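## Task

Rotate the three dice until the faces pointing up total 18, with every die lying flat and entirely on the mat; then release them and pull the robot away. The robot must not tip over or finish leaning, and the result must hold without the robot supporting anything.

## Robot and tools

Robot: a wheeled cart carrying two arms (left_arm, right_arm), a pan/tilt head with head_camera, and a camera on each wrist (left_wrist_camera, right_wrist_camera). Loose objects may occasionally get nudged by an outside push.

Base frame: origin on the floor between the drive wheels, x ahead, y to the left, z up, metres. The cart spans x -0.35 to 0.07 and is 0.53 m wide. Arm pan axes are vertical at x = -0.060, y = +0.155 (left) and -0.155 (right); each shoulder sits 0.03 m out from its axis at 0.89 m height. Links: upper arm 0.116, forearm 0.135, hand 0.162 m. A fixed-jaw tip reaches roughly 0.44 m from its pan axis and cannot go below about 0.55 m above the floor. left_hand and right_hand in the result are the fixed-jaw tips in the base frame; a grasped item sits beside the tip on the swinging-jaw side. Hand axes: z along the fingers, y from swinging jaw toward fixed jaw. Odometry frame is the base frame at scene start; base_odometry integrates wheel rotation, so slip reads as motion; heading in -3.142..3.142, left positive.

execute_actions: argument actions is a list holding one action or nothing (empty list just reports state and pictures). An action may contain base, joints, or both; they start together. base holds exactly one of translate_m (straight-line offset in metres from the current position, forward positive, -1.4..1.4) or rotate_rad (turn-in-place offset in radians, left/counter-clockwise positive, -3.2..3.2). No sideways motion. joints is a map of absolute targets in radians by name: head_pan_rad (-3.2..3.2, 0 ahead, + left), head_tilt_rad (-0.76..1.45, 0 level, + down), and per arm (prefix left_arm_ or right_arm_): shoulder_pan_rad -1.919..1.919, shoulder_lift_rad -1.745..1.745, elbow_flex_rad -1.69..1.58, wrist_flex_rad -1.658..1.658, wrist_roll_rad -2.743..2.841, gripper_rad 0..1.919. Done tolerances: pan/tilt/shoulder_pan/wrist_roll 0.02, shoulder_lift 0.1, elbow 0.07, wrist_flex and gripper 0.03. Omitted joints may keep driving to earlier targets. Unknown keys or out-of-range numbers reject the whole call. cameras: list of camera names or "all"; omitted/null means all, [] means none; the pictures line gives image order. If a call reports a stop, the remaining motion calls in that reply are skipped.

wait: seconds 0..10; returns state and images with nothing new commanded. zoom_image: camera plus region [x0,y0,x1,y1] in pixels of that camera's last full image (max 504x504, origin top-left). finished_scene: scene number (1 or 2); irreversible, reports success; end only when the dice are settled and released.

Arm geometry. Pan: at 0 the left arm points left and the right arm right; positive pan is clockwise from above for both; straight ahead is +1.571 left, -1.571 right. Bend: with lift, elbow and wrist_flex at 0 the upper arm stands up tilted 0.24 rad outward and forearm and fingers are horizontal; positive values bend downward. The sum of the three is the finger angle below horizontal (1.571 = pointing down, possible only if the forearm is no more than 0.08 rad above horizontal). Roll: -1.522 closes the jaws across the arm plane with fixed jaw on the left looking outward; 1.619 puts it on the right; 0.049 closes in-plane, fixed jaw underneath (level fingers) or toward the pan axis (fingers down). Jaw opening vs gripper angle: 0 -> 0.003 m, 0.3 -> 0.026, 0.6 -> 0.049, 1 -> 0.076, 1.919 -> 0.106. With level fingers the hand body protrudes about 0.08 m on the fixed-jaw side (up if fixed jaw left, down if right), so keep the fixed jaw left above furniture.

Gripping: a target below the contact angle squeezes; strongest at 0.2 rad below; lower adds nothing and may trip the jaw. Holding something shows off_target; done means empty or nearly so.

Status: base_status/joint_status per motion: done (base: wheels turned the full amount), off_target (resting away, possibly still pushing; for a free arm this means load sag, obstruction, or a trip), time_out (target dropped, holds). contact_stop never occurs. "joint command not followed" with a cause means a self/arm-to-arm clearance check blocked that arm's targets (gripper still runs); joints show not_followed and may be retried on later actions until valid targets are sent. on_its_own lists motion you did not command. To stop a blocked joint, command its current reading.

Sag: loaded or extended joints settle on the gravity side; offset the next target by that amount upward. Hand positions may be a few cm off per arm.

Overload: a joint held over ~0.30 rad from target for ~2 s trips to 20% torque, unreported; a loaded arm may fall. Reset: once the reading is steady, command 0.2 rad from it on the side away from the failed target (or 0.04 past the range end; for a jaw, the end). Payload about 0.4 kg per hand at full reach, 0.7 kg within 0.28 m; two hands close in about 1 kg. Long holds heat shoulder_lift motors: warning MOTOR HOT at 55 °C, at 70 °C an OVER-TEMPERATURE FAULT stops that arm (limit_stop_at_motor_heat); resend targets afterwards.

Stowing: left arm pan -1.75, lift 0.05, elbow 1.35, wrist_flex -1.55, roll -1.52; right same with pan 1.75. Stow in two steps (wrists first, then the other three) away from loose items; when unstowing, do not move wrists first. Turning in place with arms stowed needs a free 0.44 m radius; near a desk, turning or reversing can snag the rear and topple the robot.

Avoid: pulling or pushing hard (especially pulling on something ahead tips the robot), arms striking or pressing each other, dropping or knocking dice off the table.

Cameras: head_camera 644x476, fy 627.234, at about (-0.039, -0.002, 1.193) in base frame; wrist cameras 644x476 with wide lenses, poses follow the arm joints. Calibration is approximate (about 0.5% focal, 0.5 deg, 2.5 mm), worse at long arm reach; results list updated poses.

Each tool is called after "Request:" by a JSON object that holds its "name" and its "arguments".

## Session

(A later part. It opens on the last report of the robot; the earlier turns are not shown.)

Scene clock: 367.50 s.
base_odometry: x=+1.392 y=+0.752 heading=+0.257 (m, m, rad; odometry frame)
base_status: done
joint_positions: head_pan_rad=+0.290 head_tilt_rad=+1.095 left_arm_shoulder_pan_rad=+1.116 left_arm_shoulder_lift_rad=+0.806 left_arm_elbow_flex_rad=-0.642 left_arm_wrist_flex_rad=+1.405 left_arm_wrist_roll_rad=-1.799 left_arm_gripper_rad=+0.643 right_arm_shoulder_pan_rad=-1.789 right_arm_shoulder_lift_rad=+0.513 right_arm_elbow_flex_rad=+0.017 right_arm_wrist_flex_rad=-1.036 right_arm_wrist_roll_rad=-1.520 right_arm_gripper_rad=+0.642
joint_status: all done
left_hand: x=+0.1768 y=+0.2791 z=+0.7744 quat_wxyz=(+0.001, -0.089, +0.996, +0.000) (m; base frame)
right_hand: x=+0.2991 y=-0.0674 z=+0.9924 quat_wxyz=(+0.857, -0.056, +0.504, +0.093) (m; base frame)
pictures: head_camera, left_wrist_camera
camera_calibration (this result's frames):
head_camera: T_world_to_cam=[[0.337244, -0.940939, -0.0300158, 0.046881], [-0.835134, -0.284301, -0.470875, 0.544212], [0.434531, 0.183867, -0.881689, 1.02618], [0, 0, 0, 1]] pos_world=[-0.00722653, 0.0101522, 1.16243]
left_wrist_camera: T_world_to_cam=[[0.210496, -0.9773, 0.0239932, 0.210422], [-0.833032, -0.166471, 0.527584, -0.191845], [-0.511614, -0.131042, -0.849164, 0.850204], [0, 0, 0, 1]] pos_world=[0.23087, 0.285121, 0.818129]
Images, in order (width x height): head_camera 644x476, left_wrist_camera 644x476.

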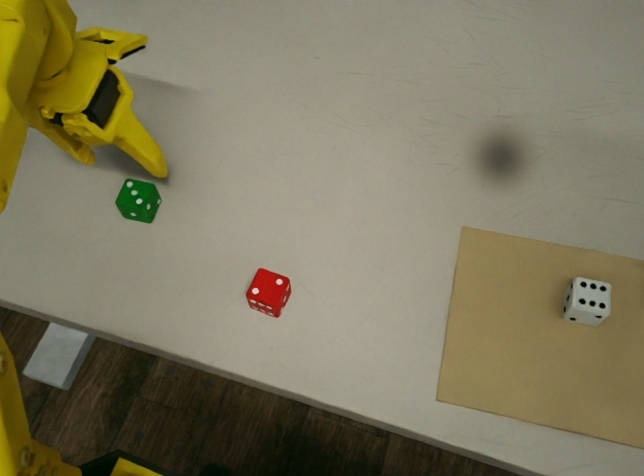

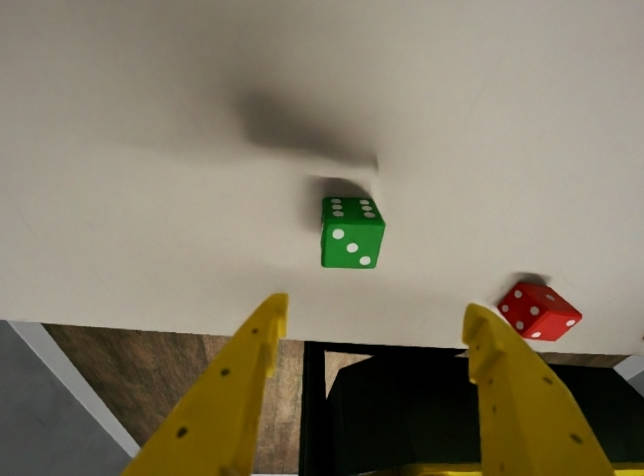

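Request:
{"name": "execute_actions", "arguments": {"actions": [{"joints":{"left_arm_shoulder_lift_rad":1.05,"left_arm_elbow_flex_rad":-0.743,"left_arm_wrist_flex_rad":1.20,"right_arm_shoulder_pan_rad":-1.1}}], "cameras": ["left_wrist_camera"]}}

Scene clock: 381.53 s.
base_odometry: x=+1.392 y=+0.752 heading=+0.257 (m, m, rad; odometry frame)
base_status: not commanded
joint_positions: head_pan_rad=+0.290 head_tilt_rad=+1.095 left_arm_shoulder_pan_rad=+1.116 left_arm_shoulder_lift_rad=+1.072 left_arm_elbow_flex_rad=-0.711 left_arm_wrist_flex_rad=+1.207 left_arm_wrist_roll_rad=-1.799 left_arm_gripper_rad=+0.643 right_arm_shoulder_pan_rad=-1.106 right_arm_shoulder_lift_rad=+0.513 right_arm_elbow_flex_rad=+0.017 right_arm_wrist_flex_rad=-1.036 right_arm_wrist_roll_rad=-1.520 right_arm_gripper_rad=+0.642
joint_status: all done
left_hand: x=+0.1820 y=+0.2816 z=+0.7199 quat_wxyz=(+0.001, -0.089, +0.996, +0.000) (m; base frame)
right_hand: x=+0.2739 y=-0.3136 z=+0.9924 quat_wxyz=(+0.839, +0.116, +0.494, -0.199) (m; base frame)
pictures: left_wrist_camera
camera_calibration (this result's frames):
left_wrist_camera: T_world_to_cam=[[0.210496, -0.9773, 0.0239932, 0.213114], [-0.833032, -0.166471, 0.527584, -0.158319], [-0.511614, -0.131042, -0.849164, 0.806835], [0, 0, 0, 1]] pos_world=[0.236043, 0.287649, 0.763548]
Images, in order (width x height): left_wrist_camera 644x476.

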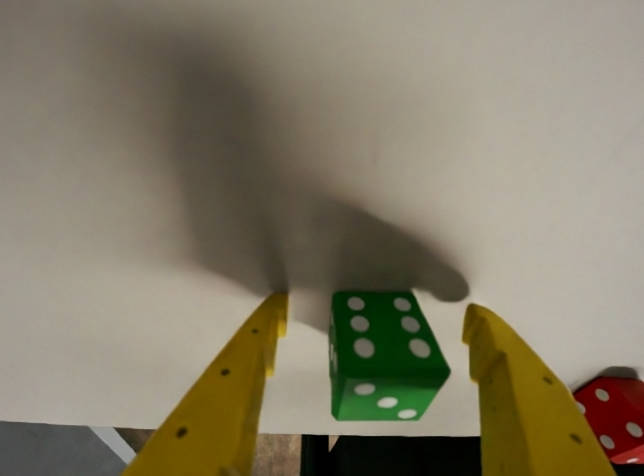

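Request:
{"name": "execute_actions", "arguments": {"actions": [{"joints":{"left_arm_shoulder_pan_rad":1.155,"left_arm_gripper_rad":0.10}}], "cameras": ["left_wrist_camera"]}}

Scene clock: 385.23 s.
base_odometry: x=+1.392 y=+0.752 heading=+0.257 (m, m, rad; odometry frame)
base_status: not commanded
joint_positions: head_pan_rad=+0.290 head_tilt_rad=+1.095 left_arm_shoulder_pan_rad=+1.153 left_arm_shoulder_lift_rad=+1.072 left_arm_elbow_flex_rad=-0.719 left_arm_wrist_flex_rad=+1.207 left_arm_wrist_roll_rad=-1.799 left_arm_gripper_rad=+0.290 right_arm_shoulder_pan_rad=-1.106 right_arm_shoulder_lift_rad=+0.513 right_arm_elbow_flex_rad=+0.017 right_arm_wrist_flex_rad=-1.036 right_arm_wrist_roll_rad=-1.520 right_arm_gripper_rad=+0.642
joint_status: left_arm_gripper_rad off_target (ended at +0.290, target +0.100); the others done
left_hand: x=+0.1879 y=+0.2733 z=+0.7209 quat_wxyz=(+0.005, -0.071, +0.997, +0.002) (m; base frame)
right_hand: x=+0.2739 y=-0.3136 z=+0.9924 quat_wxyz=(+0.839, +0.116, +0.494, -0.199) (m; base frame)
pictures: left_wrist_camera
camera_calibration (this result's frames):
left_wrist_camera: T_world_to_cam=[[0.17422, -0.984458, 0.022151, 0.213772], [-0.842271, -0.137328, 0.521268, -0.156985], [-0.510124, -0.109472, -0.853106, 0.806289], [0, 0, 0, 1]] pos_world=[0.24184, 0.277158, 0.764946]
Images, in order (width x height): left_wrist_camera 644x476.

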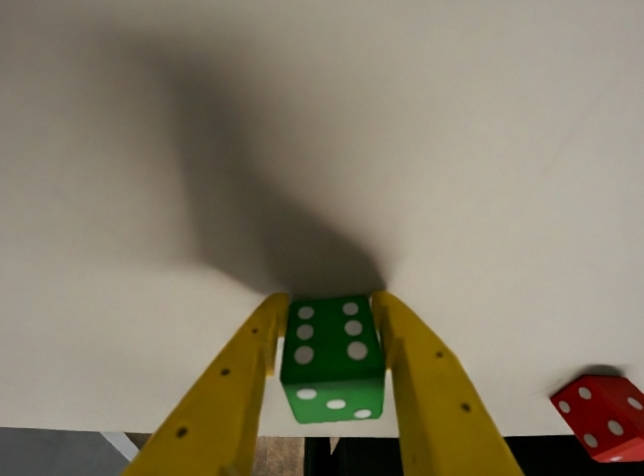

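Request:
{"name": "execute_actions", "arguments": {"actions": [{"base":{"translate_m":-0.095},"joints":{"left_arm_shoulder_lift_rad":0.6,"left_arm_wrist_flex_rad":-0.2,"left_arm_wrist_roll_rad":-1.515,"head_pan_rad":0.15,"head_tilt_rad":0.95}}], "cameras": []}}

Scene clock: 411.47 s.
base_odometry: x=+1.300 y=+0.728 heading=+0.257 (m, m, rad; odometry frame)
base_status: done
joint_positions: head_pan_rad=+0.160 head_tilt_rad=+0.965 left_arm_shoulder_pan_rad=+1.153 left_arm_shoulder_lift_rad=+0.666 left_arm_elbow_flex_rad=-0.719 left_arm_wrist_flex_rad=-0.186 left_arm_wrist_roll_rad=-1.523 left_arm_gripper_rad=+0.290 right_arm_shoulder_pan_rad=-1.106 right_arm_shoulder_lift_rad=+0.513 right_arm_elbow_flex_rad=+0.017 right_arm_wrist_flex_rad=-1.036 right_arm_wrist_roll_rad=-1.520 right_arm_gripper_rad=+0.642
joint_status: all done
left_hand: x=+0.3138 y=+0.3294 z=+1.0153 quat_wxyz=(+0.769, -0.128, +0.605, +0.163) (m; base frame)
right_hand: x=+0.2739 y=-0.3136 z=+0.9924 quat_wxyz=(+0.839, +0.116, +0.494, -0.199) (m; base frame)
pictures: none
No camera images: the call's "cameras" was empty. Leave "cameras" out to get every camera's image.

Request:
{"name": "execute_actions", "arguments": {"actions": [{"base":{"rotate_rad":-0.4},"joints":{"left_arm_shoulder_pan_rad":1.693,"left_arm_shoulder_lift_rad":1.13,"left_arm_elbow_flex_rad":-0.262,"left_arm_wrist_flex_rad":-0.72}}], "cameras": ["head_camera","left_wrist_camera"]}}

Scene clock: 427.47 s.
base_odometry: x=+1.300 y=+0.728 heading=-0.142 (m, m, rad; odometry frame)
base_status: done
joint_positions: head_pan_rad=+0.160 head_tilt_rad=+0.965 left_arm_shoulder_pan_rad=+1.690 left_arm_shoulder_lift_rad=+1.158 left_arm_elbow_flex_rad=-0.259 left_arm_wrist_flex_rad=-0.704 left_arm_wrist_roll_rad=-1.523 left_arm_gripper_rad=+0.290 right_arm_shoulder_pan_rad=-1.103 right_arm_shoulder_lift_rad=+0.513 right_arm_elbow_flex_rad=+0.017 right_arm_wrist_flex_rad=-1.036 right_arm_wrist_roll_rad=-1.520 right_arm_gripper_rad=+0.642
joint_status: all done
left_hand: x=+0.3283 y=+0.1163 z=+0.7796 quat_wxyz=(+0.634, +0.046, +0.771, -0.038) (m; base frame)
right_hand: x=+0.2734 y=-0.3146 z=+0.9924 quat_wxyz=(+0.838, +0.117, +0.494, -0.200) (m; base frame)
pictures: head_camera, left_wrist_camera
camera_calibration (this result's frames):
head_camera: T_world_to_cam=[[0.215733, -0.976187, -0.0227401, 0.0327958], [-0.797239, -0.162644, -0.58134, 0.673137], [0.563798, 0.143544, -0.813343, 0.953586], [0, 0, 0, 1]] pos_world=[-0.00805358, 0.0046155, 1.16766]
left_wrist_camera: T_world_to_cam=[[-0.136095, -0.989976, 0.0377587, 0.123876], [-0.681212, 0.065839, -0.729119, 0.807416], [0.719325, -0.124951, -0.683344, 0.376709], [0, 0, 0, 1]] pos_world=[0.295905, 0.116545, 0.841447]
Images, in order (width x height): head_camera 644x476, left_wrist_camera 644x476.

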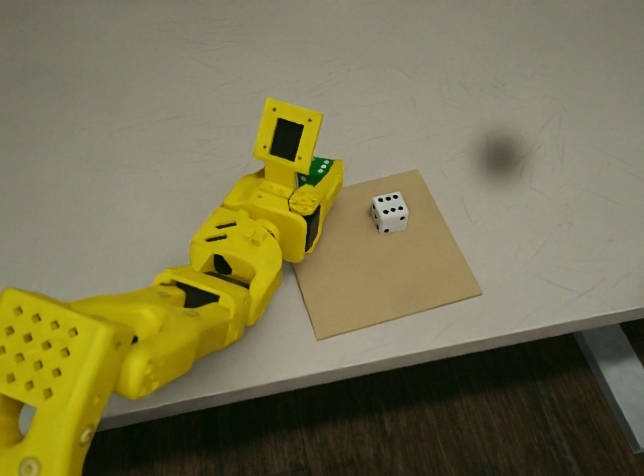

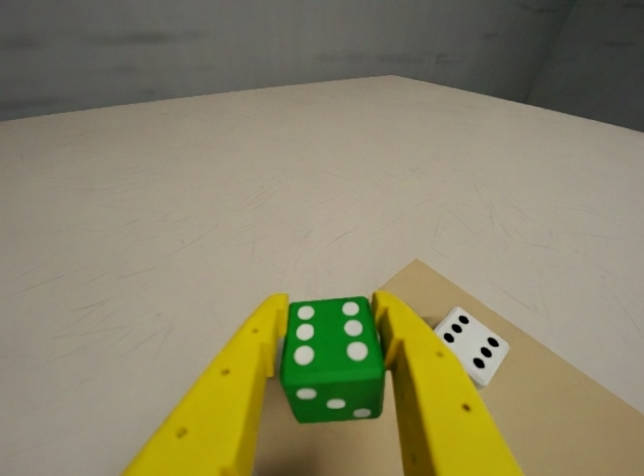

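Request:
{"name": "execute_actions", "arguments": {"actions": [{"joints":{"left_arm_shoulder_lift_rad":1.352,"left_arm_elbow_flex_rad":-0.40,"left_arm_wrist_flex_rad":-0.80,"left_arm_shoulder_pan_rad":1.705}}], "cameras": ["left_wrist_camera"]}}

Scene clock: 447.67 s.
base_odometry: x=+1.300 y=+0.728 heading=-0.142 (m, m, rad; odometry frame)
base_status: not commanded
joint_positions: head_pan_rad=+0.160 head_tilt_rad=+0.965 left_arm_shoulder_pan_rad=+1.699 left_arm_shoulder_lift_rad=+1.368 left_arm_elbow_flex_rad=-0.372 left_arm_wrist_flex_rad=-0.789 left_arm_wrist_roll_rad=-1.523 left_arm_gripper_rad=+0.290 right_arm_shoulder_pan_rad=-1.103 right_arm_shoulder_lift_rad=+0.513 right_arm_elbow_flex_rad=+0.017 right_arm_wrist_flex_rad=-1.036 right_arm_wrist_roll_rad=-1.520 right_arm_gripper_rad=+0.642
joint_status: all done
left_hand: x=+0.3188 y=+0.1139 z=+0.7454 quat_wxyz=(+0.629, +0.050, +0.775, -0.040) (m; base frame)
right_hand: x=+0.2734 y=-0.3146 z=+0.9924 quat_wxyz=(+0.838, +0.117, +0.494, -0.200) (m; base frame)
pictures: left_wrist_camera
camera_calibration (this result's frames):
left_wrist_camera: T_world_to_cam=[[-0.14474, -0.988741, 0.0379714, 0.123962], [-0.6894, 0.0732436, -0.720668, 0.771658], [0.709773, -0.130487, -0.69224, 0.370122], [0, 0, 0, 1]] pos_world=[0.287221, 0.114343, 0.807615]
Images, in order (width x height): left_wrist_camera 644x476.

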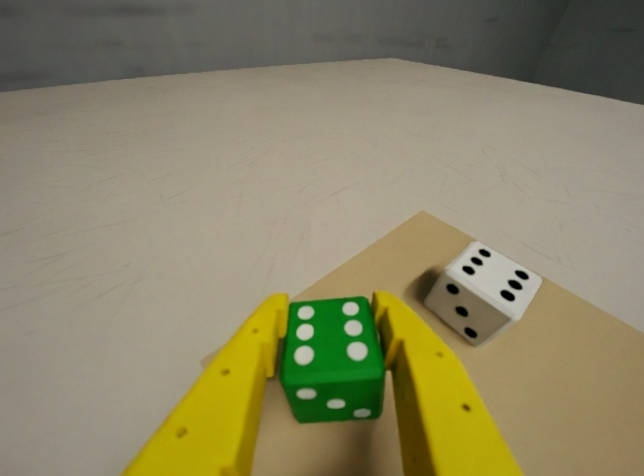

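Request:
{"name": "execute_actions", "arguments": {"actions": [{"joints":{"left_arm_shoulder_lift_rad":1.385}}], "cameras": []}}

Scene clock: 455.33 s.
base_odometry: x=+1.300 y=+0.728 heading=-0.142 (m, m, rad; odometry frame)
base_status: not commanded
joint_positions: head_pan_rad=+0.160 head_tilt_rad=+0.965 left_arm_shoulder_pan_rad=+1.699 left_arm_shoulder_lift_rad=+1.387 left_arm_elbow_flex_rad=-0.387 left_arm_wrist_flex_rad=-0.798 left_arm_wrist_roll_rad=-1.523 left_arm_gripper_rad=+0.290 right_arm_shoulder_pan_rad=-1.103 right_arm_shoulder_lift_rad=+0.513 right_arm_elbow_flex_rad=+0.017 right_arm_wrist_flex_rad=-1.036 right_arm_wrist_roll_rad=-1.520 right_arm_gripper_rad=+0.642
joint_status: all done
left_hand: x=+0.3186 y=+0.1140 z=+0.7440 quat_wxyz=(+0.631, +0.050, +0.773, -0.040) (m; base frame)
right_hand: x=+0.2734 y=-0.3146 z=+0.9924 quat_wxyz=(+0.838, +0.117, +0.494, -0.200) (m; base frame)
pictures: none
No camera images: the call's "cameras" was empty. Leave "cameras" out to get every camera's image.

Contact. Release.

Request:
{"name": "execute_actions", "arguments": {"actions": [{"joints":{"left_arm_gripper_rad":0.52,"left_arm_shoulder_pan_rad":1.675}}], "cameras": ["left_wrist_camera"]}}

Scene clock: 458.33 s.
base_odometry: x=+1.300 y=+0.728 heading=-0.142 (m, m, rad; odometry frame)
base_status: not commanded
joint_positions: head_pan_rad=+0.160 head_tilt_rad=+0.965 left_arm_shoulder_pan_rad=+1.682 left_arm_shoulder_lift_rad=+1.408 left_arm_elbow_flex_rad=-0.387 left_arm_wrist_flex_rad=-0.798 left_arm_wrist_roll_rad=-1.523 left_arm_gripper_rad=+0.512 right_arm_shoulder_pan_rad=-1.103 right_arm_shoulder_lift_rad=+0.513 right_arm_elbow_flex_rad=+0.017 right_arm_wrist_flex_rad=-1.036 right_arm_wrist_roll_rad=-1.520 right_arm_gripper_rad=+0.642
joint_status: all done
left_hand: x=+0.3160 y=+0.1207 z=+0.7365 quat_wxyz=(+0.623, +0.044, +0.780, -0.035) (m; base frame)
right_hand: x=+0.2734 y=-0.3146 z=+0.9924 quat_wxyz=(+0.838, +0.117, +0.494, -0.200) (m; base frame)
pictures: left_wrist_camera
camera_calibration (this result's frames):
left_wrist_camera: T_world_to_cam=[[-0.127455, -0.991107, 0.0382293, 0.125232], [-0.701443, 0.0628204, -0.709952, 0.759931], [0.701237, -0.117303, -0.703212, 0.376086], [0, 0, 0, 1]] pos_world=[0.285284, 0.120495, 0.799195]
Images, in order (width x height): left_wrist_camera 644x476.

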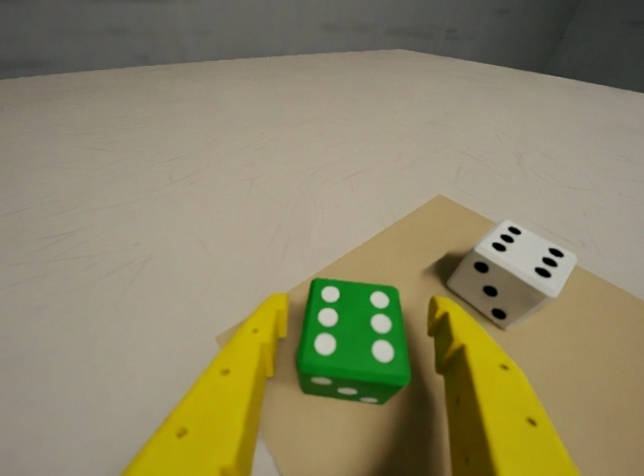

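Request:
{"name": "execute_actions", "arguments": {"actions": [{"joints":{"left_arm_shoulder_lift_rad":1.15,"head_pan_rad":0.5,"head_tilt_rad":1.1}}], "cameras": ["head_camera"]}}

Scene clock: 471.97 s.
base_odometry: x=+1.300 y=+0.728 heading=-0.142 (m, m, rad; odometry frame)
base_status: not commanded
joint_positions: head_pan_rad=+0.490 head_tilt_rad=+1.095 left_arm_shoulder_pan_rad=+1.682 left_arm_shoulder_lift_rad=+1.214 left_arm_elbow_flex_rad=-0.387 left_arm_wrist_flex_rad=-0.798 left_arm_wrist_roll_rad=-1.523 left_arm_gripper_rad=+0.513 right_arm_shoulder_pan_rad=-1.103 right_arm_shoulder_lift_rad=+0.513 right_arm_elbow_flex_rad=+0.017 right_arm_wrist_flex_rad=-1.036 right_arm_wrist_roll_rad=-1.520 right_arm_gripper_rad=+0.642
joint_status: all done
left_hand: x=+0.3397 y=+0.1181 z=+0.8067 quat_wxyz=(+0.696, +0.040, +0.716, -0.039) (m; base frame)
right_hand: x=+0.2734 y=-0.3146 z=+0.9924 quat_wxyz=(+0.838, +0.117, +0.494, -0.200) (m; base frame)
pictures: head_camera
camera_calibration (this result's frames):
head_camera: T_world_to_cam=[[0.517443, -0.855191, -0.0300201, 0.0553553], [-0.762045, -0.444557, -0.470805, 0.547566], [0.389282, 0.266491, -0.881727, 1.02409], [0, 0, 0, 1]] pos_world=[-0.0100352, 0.0178515, 1.16243]
Images, in order (width x height): head_camera 644x476.

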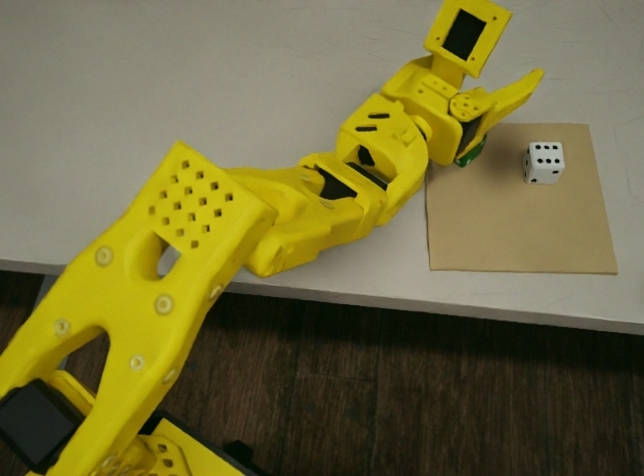

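Request:
{"name": "execute_actions", "arguments": {"actions": [{"joints":{"left_arm_shoulder_lift_rad":0.47,"left_arm_elbow_flex_rad":-0.181,"left_arm_wrist_flex_rad":1.225,"left_arm_shoulder_pan_rad":1.366,"left_arm_wrist_roll_rad":1.768,"left_arm_gripper_rad":0.65}}], "cameras": ["head_camera","left_wrist_camera"]}}

Scene clock: 501.50 s.
base_odometry: x=+1.300 y=+0.728 heading=-0.142 (m, m, rad; odometry frame)
base_status: not commanded
joint_positions: head_pan_rad=+0.490 head_tilt_rad=+1.095 left_arm_shoulder_pan_rad=+1.371 left_arm_shoulder_lift_rad=+0.523 left_arm_elbow_flex_rad=-0.179 left_arm_wrist_flex_rad=+1.219 left_arm_wrist_roll_rad=+1.760 left_arm_gripper_rad=+0.643 right_arm_shoulder_pan_rad=-1.103 right_arm_shoulder_lift_rad=+0.513 right_arm_elbow_flex_rad=+0.017 right_arm_wrist_flex_rad=-1.036 right_arm_wrist_roll_rad=-1.520 right_arm_gripper_rad=+0.642
joint_status: all done
left_hand: x=+0.1789 y=+0.1953 z=+0.7763 quat_wxyz=(+0.000, -0.986, -0.170, -0.003) (m; base frame)
right_hand: x=+0.2734 y=-0.3146 z=+0.9924 quat_wxyz=(+0.838, +0.117, +0.494, -0.200) (m; base frame)
pictures: head_camera, left_wrist_camera
camera_calibration (this result's frames):
head_camera: T_world_to_cam=[[0.517446, -0.855189, -0.0300203, 0.0553557], [-0.762044, -0.444561, -0.470801, 0.547562], [0.389278, 0.266491, -0.881728, 1.0241], [0, 0, 0, 1]] pos_world=[-0.0100353, 0.0178517, 1.16243]
left_wrist_camera: T_world_to_cam=[[-0.366143, 0.930266, 0.0233513, -0.140857], [0.79041, 0.297658, 0.535399, -0.592158], [0.491112, 0.21449, -0.844277, 0.591265], [0, 0, 0, 1]] pos_world=[0.126097, 0.180474, 0.819521]
Images, in order (width x height): head_camera 644x476, left_wrist_camera 644x476.

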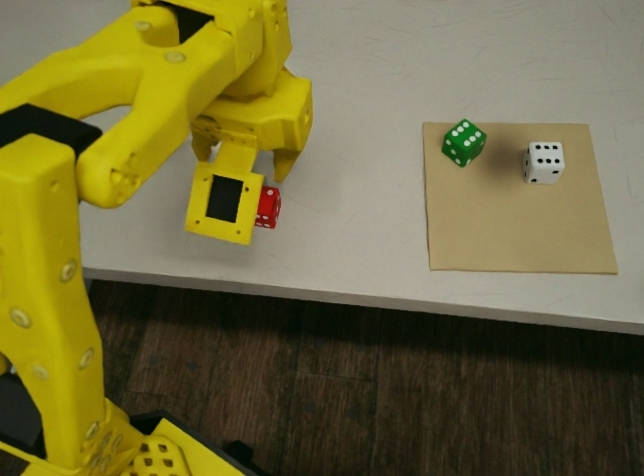

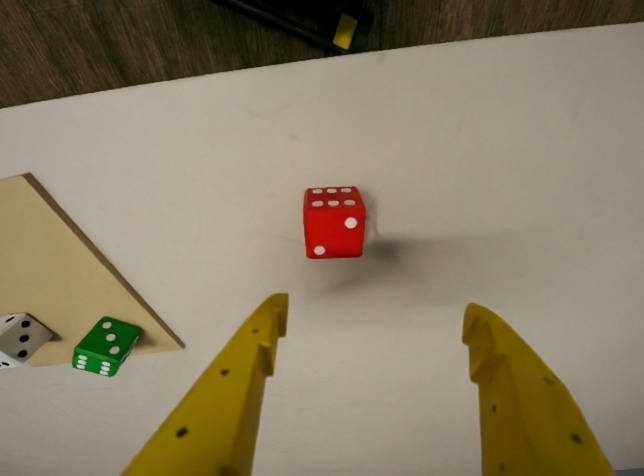

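Request:
{"name": "execute_actions", "arguments": {"actions": [{"joints":{"left_arm_shoulder_lift_rad":0.706,"left_arm_elbow_flex_rad":-0.066,"left_arm_wrist_flex_rad":0.9,"left_arm_shoulder_pan_rad":1.413,"left_arm_wrist_roll_rad":1.797}}], "cameras": ["left_wrist_camera"]}}

Scene clock: 513.17 s.
base_odometry: x=+1.300 y=+0.728 heading=-0.142 (m, m, rad; odometry frame)
base_status: not commanded
joint_positions: head_pan_rad=+0.490 head_tilt_rad=+1.095 left_arm_shoulder_pan_rad=+1.406 left_arm_shoulder_lift_rad=+0.721 left_arm_elbow_flex_rad=-0.065 left_arm_wrist_flex_rad=+0.905 left_arm_wrist_roll_rad=+1.789 left_arm_gripper_rad=+0.643 right_arm_shoulder_pan_rad=-1.103 right_arm_shoulder_lift_rad=+0.513 right_arm_elbow_flex_rad=+0.017 right_arm_wrist_flex_rad=-1.036 right_arm_wrist_roll_rad=-1.520 right_arm_gripper_rad=+0.642
joint_status: all done
left_hand: x=+0.1771 y=+0.1864 z=+0.7214 quat_wxyz=(+0.000, -0.986, -0.167, -0.005) (m; base frame)
right_hand: x=+0.2734 y=-0.3146 z=+0.9924 quat_wxyz=(+0.838, +0.117, +0.494, -0.200) (m; base frame)
pictures: left_wrist_camera
camera_calibration (this result's frames):
left_wrist_camera: T_world_to_cam=[[-0.360497, 0.932488, 0.0225294, -0.132752], [0.790578, 0.292639, 0.537911, -0.559597], [0.495003, 0.211727, -0.8427, 0.54636], [0, 0, 0, 1]] pos_world=[0.124098, 0.171871, 0.764422]
Images, in order (width x height): left_wrist_camera 644x476.

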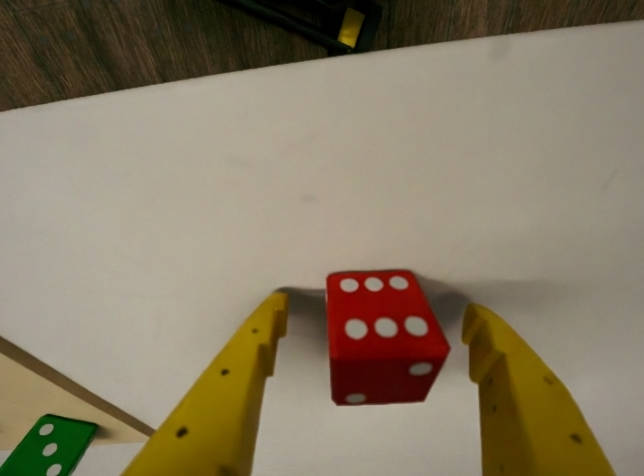

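Request:
{"name": "execute_actions", "arguments": {"actions": [{"joints":{"left_arm_shoulder_pan_rad":1.362,"left_arm_wrist_flex_rad":0.928,"left_arm_gripper_rad":0.10}}], "cameras": ["left_wrist_camera"]}}

Scene clock: 518.47 s.
base_odometry: x=+1.300 y=+0.728 heading=-0.142 (m, m, rad; odometry frame)
base_status: not commanded
joint_positions: head_pan_rad=+0.490 head_tilt_rad=+1.095 left_arm_shoulder_pan_rad=+1.365 left_arm_shoulder_lift_rad=+0.721 left_arm_elbow_flex_rad=-0.065 left_arm_wrist_flex_rad=+0.923 left_arm_wrist_roll_rad=+1.789 left_arm_gripper_rad=+0.297 right_arm_shoulder_pan_rad=-1.103 right_arm_shoulder_lift_rad=+0.513 right_arm_elbow_flex_rad=+0.017 right_arm_wrist_flex_rad=-1.036 right_arm_wrist_roll_rad=-1.520 right_arm_gripper_rad=+0.642
joint_status: left_arm_gripper_rad off_target (ended at +0.297, target +0.100); the others done
left_hand: x=+0.1727 y=+0.1956 z=+0.7214 quat_wxyz=(+0.000, -0.982, -0.187, +0.004) (m; base frame)
right_hand: x=+0.2734 y=-0.3146 z=+0.9924 quat_wxyz=(+0.838, +0.117, +0.494, -0.200) (m; base frame)
pictures: left_wrist_camera
camera_calibration (this result's frames):
left_wrist_camera: T_world_to_cam=[[-0.398359, 0.916854, 0.0262563, -0.135993], [0.787337, 0.327121, 0.522582, -0.553919], [0.470542, 0.228848, -0.852185, 0.554282], [0, 0, 0, 1]] pos_world=[0.121134, 0.179038, 0.765389]
Images, in order (width x height): left_wrist_camera 644x476.

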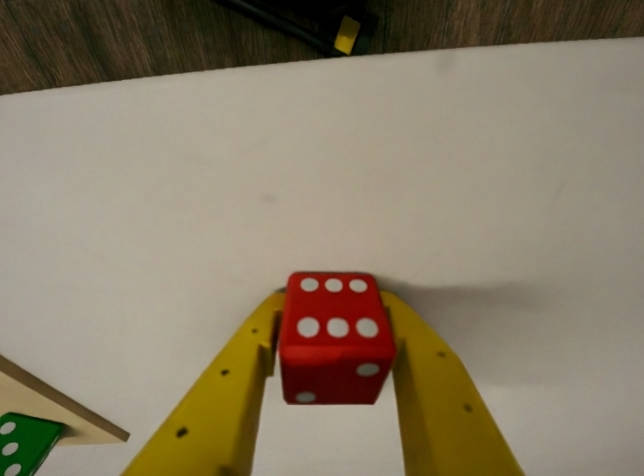

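Request:
{"name": "execute_actions", "arguments": {"actions": [{"joints":{"left_arm_shoulder_lift_rad":0.3,"left_arm_wrist_flex_rad":-0.2,"left_arm_wrist_roll_rad":0.55}}], "cameras": []}}

Request:
{"name": "execute_actions", "arguments": {"actions": [{"joints":{"left_arm_shoulder_pan_rad":1.863,"left_arm_shoulder_lift_rad":1.13,"left_arm_elbow_flex_rad":0.038,"left_arm_wrist_flex_rad":-1.01,"left_arm_wrist_roll_rad":-1.53,"head_pan_rad":0.2,"head_tilt_rad":1.0}}], "cameras": ["head_camera","left_wrist_camera"]}}

Scene clock: 538.00 s.
base_odometry: x=+1.300 y=+0.728 heading=-0.142 (m, m, rad; odometry frame)
base_status: not commanded
joint_positions: head_pan_rad=+0.490 head_tilt_rad=+1.095 left_arm_shoulder_pan_rad=+1.365 left_arm_shoulder_lift_rad=+0.361 left_arm_elbow_flex_rad=-0.061 left_arm_wrist_flex_rad=-0.186 left_arm_wrist_roll_rad=+0.558 left_arm_gripper_rad=+0.297 right_arm_shoulder_pan_rad=-1.103 right_arm_shoulder_lift_rad=+0.513 right_arm_elbow_flex_rad=+0.017 right_arm_wrist_flex_rad=-1.036 right_arm_wrist_roll_rad=-1.520 right_arm_gripper_rad=+0.642
joint_status: all done
left_hand: x=+0.3181 y=+0.2298 z=+0.9295 quat_wxyz=(+0.394, -0.679, +0.310, -0.536) (m; base frame)
right_hand: x=+0.2734 y=-0.3146 z=+0.9924 quat_wxyz=(+0.838, +0.117, +0.494, -0.200) (m; base frame)
pictures: none
No camera images: the call's "cameras" was empty. Leave "cameras" out to get every camera's image.

Scene clock: 540.37 s.
base_odometry: x=+1.300 y=+0.728 heading=-0.142 (m, m, rad; odometry frame)
base_status: not commanded
joint_positions: head_pan_rad=+0.210 head_tilt_rad=+1.015 left_arm_shoulder_pan_rad=+1.859 left_arm_shoulder_lift_rad=+1.151 left_arm_elbow_flex_rad=+0.041 left_arm_wrist_flex_rad=-0.994 left_arm_wrist_roll_rad=-1.521 left_arm_gripper_rad=+0.297 right_arm_shoulder_pan_rad=-1.103 right_arm_shoulder_lift_rad=+0.513 right_arm_elbow_flex_rad=+0.017 right_arm_wrist_flex_rad=-1.036 right_arm_wrist_roll_rad=-1.520 right_arm_gripper_rad=+0.642
joint_status: all done
left_hand: x=+0.2843 y=+0.0611 z=+0.7593 quat_wxyz=(+0.628, +0.110, +0.765, -0.091) (m; base frame)
right_hand: x=+0.2734 y=-0.3146 z=+0.9924 quat_wxyz=(+0.838, +0.117, +0.494, -0.200) (m; base frame)
pictures: head_camera, left_wrist_camera
camera_calibration (this result's frames):
head_camera: T_world_to_cam=[[0.263135, -0.964419, -0.0255972, 0.0383121], [-0.815622, -0.208208, -0.539825, 0.624489], [0.515288, 0.162924, -0.841388, 0.983586], [0, 0, 0, 1]] pos_world=[-0.00756424, 0.00672292, 1.16567]
left_wrist_camera: T_world_to_cam=[[-0.300059, -0.953111, 0.0392886, 0.107216], [-0.661917, 0.178374, -0.728045, 0.753086], [0.686899, -0.244462, -0.684403, 0.404885], [0, 0, 0, 1]] pos_world=[0.252536, 0.0668367, 0.821172]
Images, in order (width x height): head_camera 644x476, left_wrist_camera 644x476.

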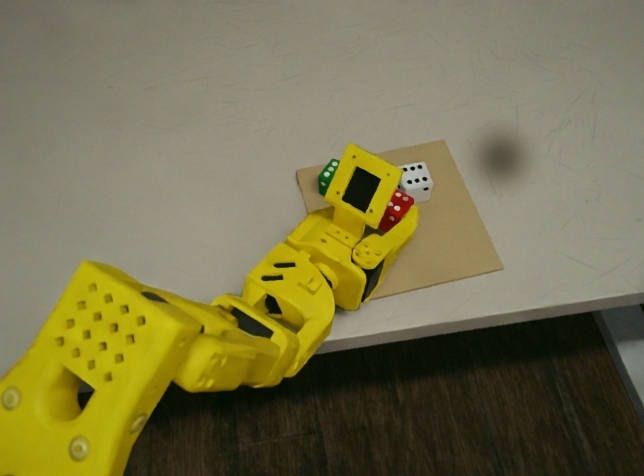

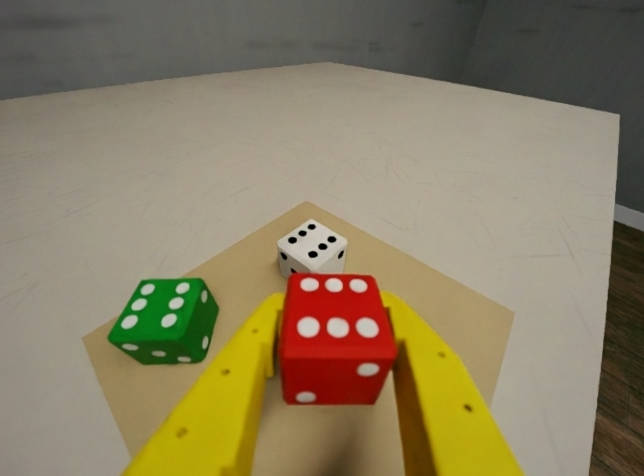

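Request:
{"name": "execute_actions", "arguments": {"actions": [{"joints":{"left_arm_shoulder_lift_rad":1.262,"left_arm_wrist_flex_rad":-1.11}}], "cameras": ["left_wrist_camera"]}}

Scene clock: 545.67 s.
base_odometry: x=+1.300 y=+0.728 heading=-0.142 (m, m, rad; odometry frame)
base_status: not commanded
joint_positions: head_pan_rad=+0.210 head_tilt_rad=+1.015 left_arm_shoulder_pan_rad=+1.859 left_arm_shoulder_lift_rad=+1.275 left_arm_elbow_flex_rad=+0.041 left_arm_wrist_flex_rad=-1.099 left_arm_wrist_roll_rad=-1.521 left_arm_gripper_rad=+0.297 right_arm_shoulder_pan_rad=-1.103 right_arm_shoulder_lift_rad=+0.513 right_arm_elbow_flex_rad=+0.017 right_arm_wrist_flex_rad=-1.036 right_arm_wrist_roll_rad=-1.520 right_arm_gripper_rad=+0.642
joint_status: all done
left_hand: x=+0.2702 y=+0.0653 z=+0.7360 quat_wxyz=(+0.620, +0.111, +0.772, -0.090) (m; base frame)
right_hand: x=+0.2734 y=-0.3146 z=+0.9924 quat_wxyz=(+0.838, +0.117, +0.494, -0.200) (m; base frame)
pictures: left_wrist_camera
camera_calibration (this result's frames):
left_wrist_camera: T_world_to_cam=[[-0.299304, -0.953335, 0.0396239, 0.107441], [-0.675707, 0.182456, -0.714234, 0.719331], [0.673675, -0.240548, -0.698784, 0.413579], [0, 0, 0, 1]] pos_world=[0.239597, 0.0706665, 0.798516]
Images, in order (width x height): left_wrist_camera 644x476.

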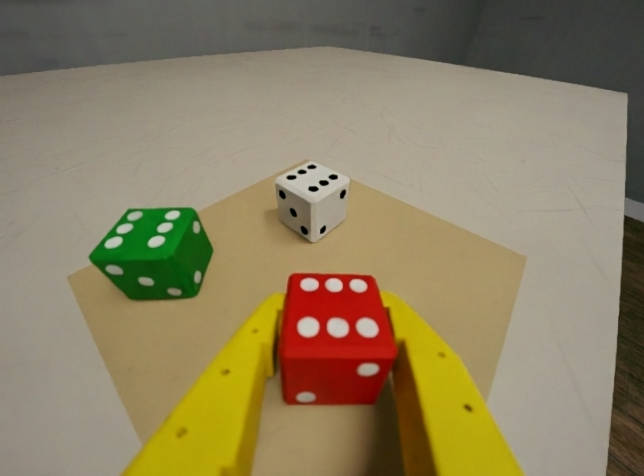

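Request:
{"name": "execute_actions", "arguments": {"actions": [{"joints":{"left_arm_shoulder_lift_rad":1.276}}], "cameras": []}}

Scene clock: 548.43 s.
base_odometry: x=+1.300 y=+0.728 heading=-0.142 (m, m, rad; odometry frame)
base_status: not commanded
joint_positions: head_pan_rad=+0.210 head_tilt_rad=+1.015 left_arm_shoulder_pan_rad=+1.859 left_arm_shoulder_lift_rad=+1.280 left_arm_elbow_flex_rad=+0.041 left_arm_wrist_flex_rad=-1.103 left_arm_wrist_roll_rad=-1.521 left_arm_gripper_rad=+0.297 right_arm_shoulder_pan_rad=-1.103 right_arm_shoulder_lift_rad=+0.513 right_arm_elbow_flex_rad=+0.017 right_arm_wrist_flex_rad=-1.036 right_arm_wrist_roll_rad=-1.520 right_arm_gripper_rad=+0.642
joint_status: all done
left_hand: x=+0.2696 y=+0.0655 z=+0.7353 quat_wxyz=(+0.620, +0.111, +0.772, -0.090) (m; base frame)
right_hand: x=+0.2734 y=-0.3146 z=+0.9924 quat_wxyz=(+0.838, +0.117, +0.494, -0.200) (m; base frame)
pictures: none
No camera images: the call's "cameras" was empty. Leave "cameras" out to get every camera's image.

Request:
{"name": "execute_actions", "arguments": {"actions": [{"joints":{"left_arm_gripper_rad":0.55,"left_arm_shoulder_pan_rad":1.835}}], "cameras": ["left_wrist_camera"]}}

Scene clock: 551.37 s.
base_odometry: x=+1.300 y=+0.728 heading=-0.142 (m, m, rad; odometry frame)
base_status: not commanded
joint_positions: head_pan_rad=+0.210 head_tilt_rad=+1.015 left_arm_shoulder_pan_rad=+1.842 left_arm_shoulder_lift_rad=+1.293 left_arm_elbow_flex_rad=+0.041 left_arm_wrist_flex_rad=-1.103 left_arm_wrist_roll_rad=-1.521 left_arm_gripper_rad=+0.542 right_arm_shoulder_pan_rad=-1.103 right_arm_shoulder_lift_rad=+0.513 right_arm_elbow_flex_rad=+0.017 right_arm_wrist_flex_rad=-1.036 right_arm_wrist_roll_rad=-1.520 right_arm_gripper_rad=+0.642
joint_status: all done
left_hand: x=+0.2690 y=+0.0717 z=+0.7310 quat_wxyz=(+0.615, +0.105, +0.777, -0.084) (m; base frame)
right_hand: x=+0.2734 y=-0.3146 z=+0.9924 quat_wxyz=(+0.838, +0.117, +0.494, -0.200) (m; base frame)
pictures: left_wrist_camera
camera_calibration (this result's frames):
left_wrist_camera: T_world_to_cam=[[-0.282648, -0.958396, 0.0398469, 0.109028], [-0.688126, 0.173649, -0.704506, 0.710646], [0.668277, -0.226547, -0.708578, 0.420045], [0, 0, 0, 1]] pos_world=[0.239124, 0.0762483, 0.793945]
Images, in order (width x height): left_wrist_camera 644x476.

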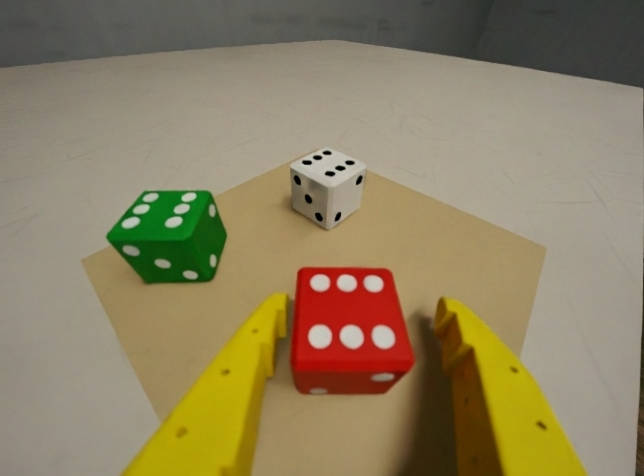

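Request:
{"name": "execute_actions", "arguments": {"actions": [{"joints":{"left_arm_shoulder_lift_rad":0.9}}], "cameras": []}}

Request:
{"name": "execute_actions", "arguments": {"actions": [{"base":{"translate_m":-0.1},"joints":{"left_arm_shoulder_lift_rad":0.45,"left_arm_shoulder_pan_rad":1.0,"head_pan_rad":0.1,"head_tilt_rad":0.9}}], "cameras": ["head_camera"]}}

Scene clock: 558.67 s.
base_odometry: x=+1.300 y=+0.728 heading=-0.142 (m, m, rad; odometry frame)
base_status: not commanded
joint_positions: head_pan_rad=+0.210 head_tilt_rad=+1.015 left_arm_shoulder_pan_rad=+1.842 left_arm_shoulder_lift_rad=+0.960 left_arm_elbow_flex_rad=+0.041 left_arm_wrist_flex_rad=-1.103 left_arm_wrist_roll_rad=-1.521 left_arm_gripper_rad=+0.543 right_arm_shoulder_pan_rad=-1.103 right_arm_shoulder_lift_rad=+0.513 right_arm_elbow_flex_rad=+0.017 right_arm_wrist_flex_rad=-1.036 right_arm_wrist_roll_rad=-1.520 right_arm_gripper_rad=+0.642
joint_status: all done
left_hand: x=+0.3039 y=+0.0619 z=+0.8409 quat_wxyz=(+0.735, +0.090, +0.664, -0.101) (m; base frame)
right_hand: x=+0.2734 y=-0.3146 z=+0.9924 quat_wxyz=(+0.838, +0.117, +0.494, -0.200) (m; base frame)
pictures: none
No camera images: the call's "cameras" was empty. Leave "cameras" out to get every camera's image.

Scene clock: 560.03 s.
base_odometry: x=+1.201 y=+0.743 heading=-0.146 (m, m, rad; odometry frame)
base_status: done
joint_positions: head_pan_rad=+0.110 head_tilt_rad=+0.915 left_arm_shoulder_pan_rad=+1.006 left_arm_shoulder_lift_rad=+0.506 left_arm_elbow_flex_rad=+0.041 left_arm_wrist_flex_rad=-1.103 left_arm_wrist_roll_rad=-1.521 left_arm_gripper_rad=+0.543 right_arm_shoulder_pan_rad=-1.103 right_arm_shoulder_lift_rad=+0.513 right_arm_elbow_flex_rad=+0.017 right_arm_wrist_flex_rad=-1.036 right_arm_wrist_roll_rad=-1.520 right_arm_gripper_rad=+0.642
joint_status: all done
left_hand: x=+0.2432 y=+0.3564 z=+0.9977 quat_wxyz=(+0.840, -0.136, +0.466, +0.243) (m; base frame)
right_hand: x=+0.2734 y=-0.3146 z=+0.9924 quat_wxyz=(+0.838, +0.117, +0.494, -0.200) (m; base frame)
pictures: head_camera
camera_calibration (this result's frames):
head_camera: T_world_to_cam=[[0.167775, -0.985626, -0.0198311, 0.0271934], [-0.774418, -0.119322, -0.621321, 0.720228], [0.610024, 0.1196, -0.783305, 0.921185], [0, 0, 0, 1]] pos_world=[-0.00874978, 0.00256786, 1.1696]
Images, in order (width x height): head_camera 644x476.

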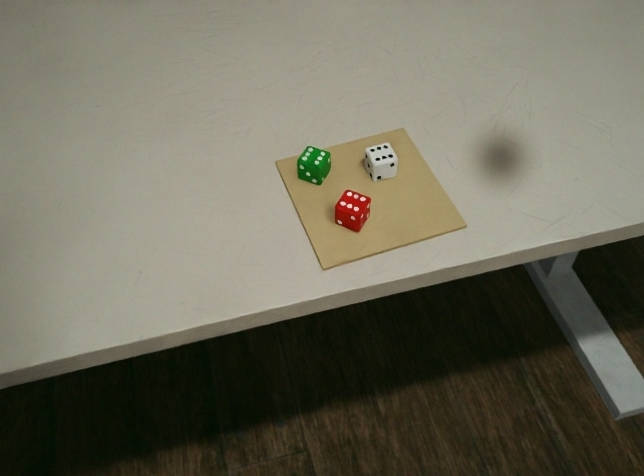

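Request:
{"name": "zoom_image", "arguments": {"camera": "head_camera", "region": [260, 110, 480, 280]}}

Region (260, 110, 480, 280) of head_camera's 644x476 image, scaled by 2.291; it fills the top 389 rows of this view, and the rest is white.

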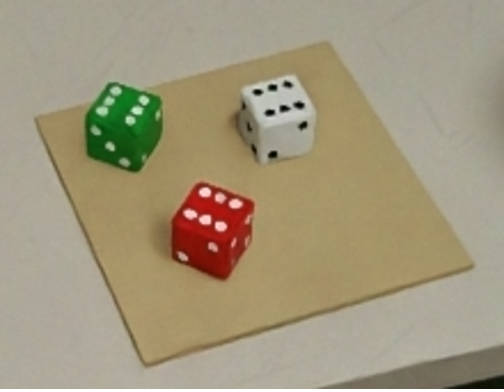

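Request:
{"name": "finished_scene", "arguments": {"scene": 2}}

The scene is finished: the task was done.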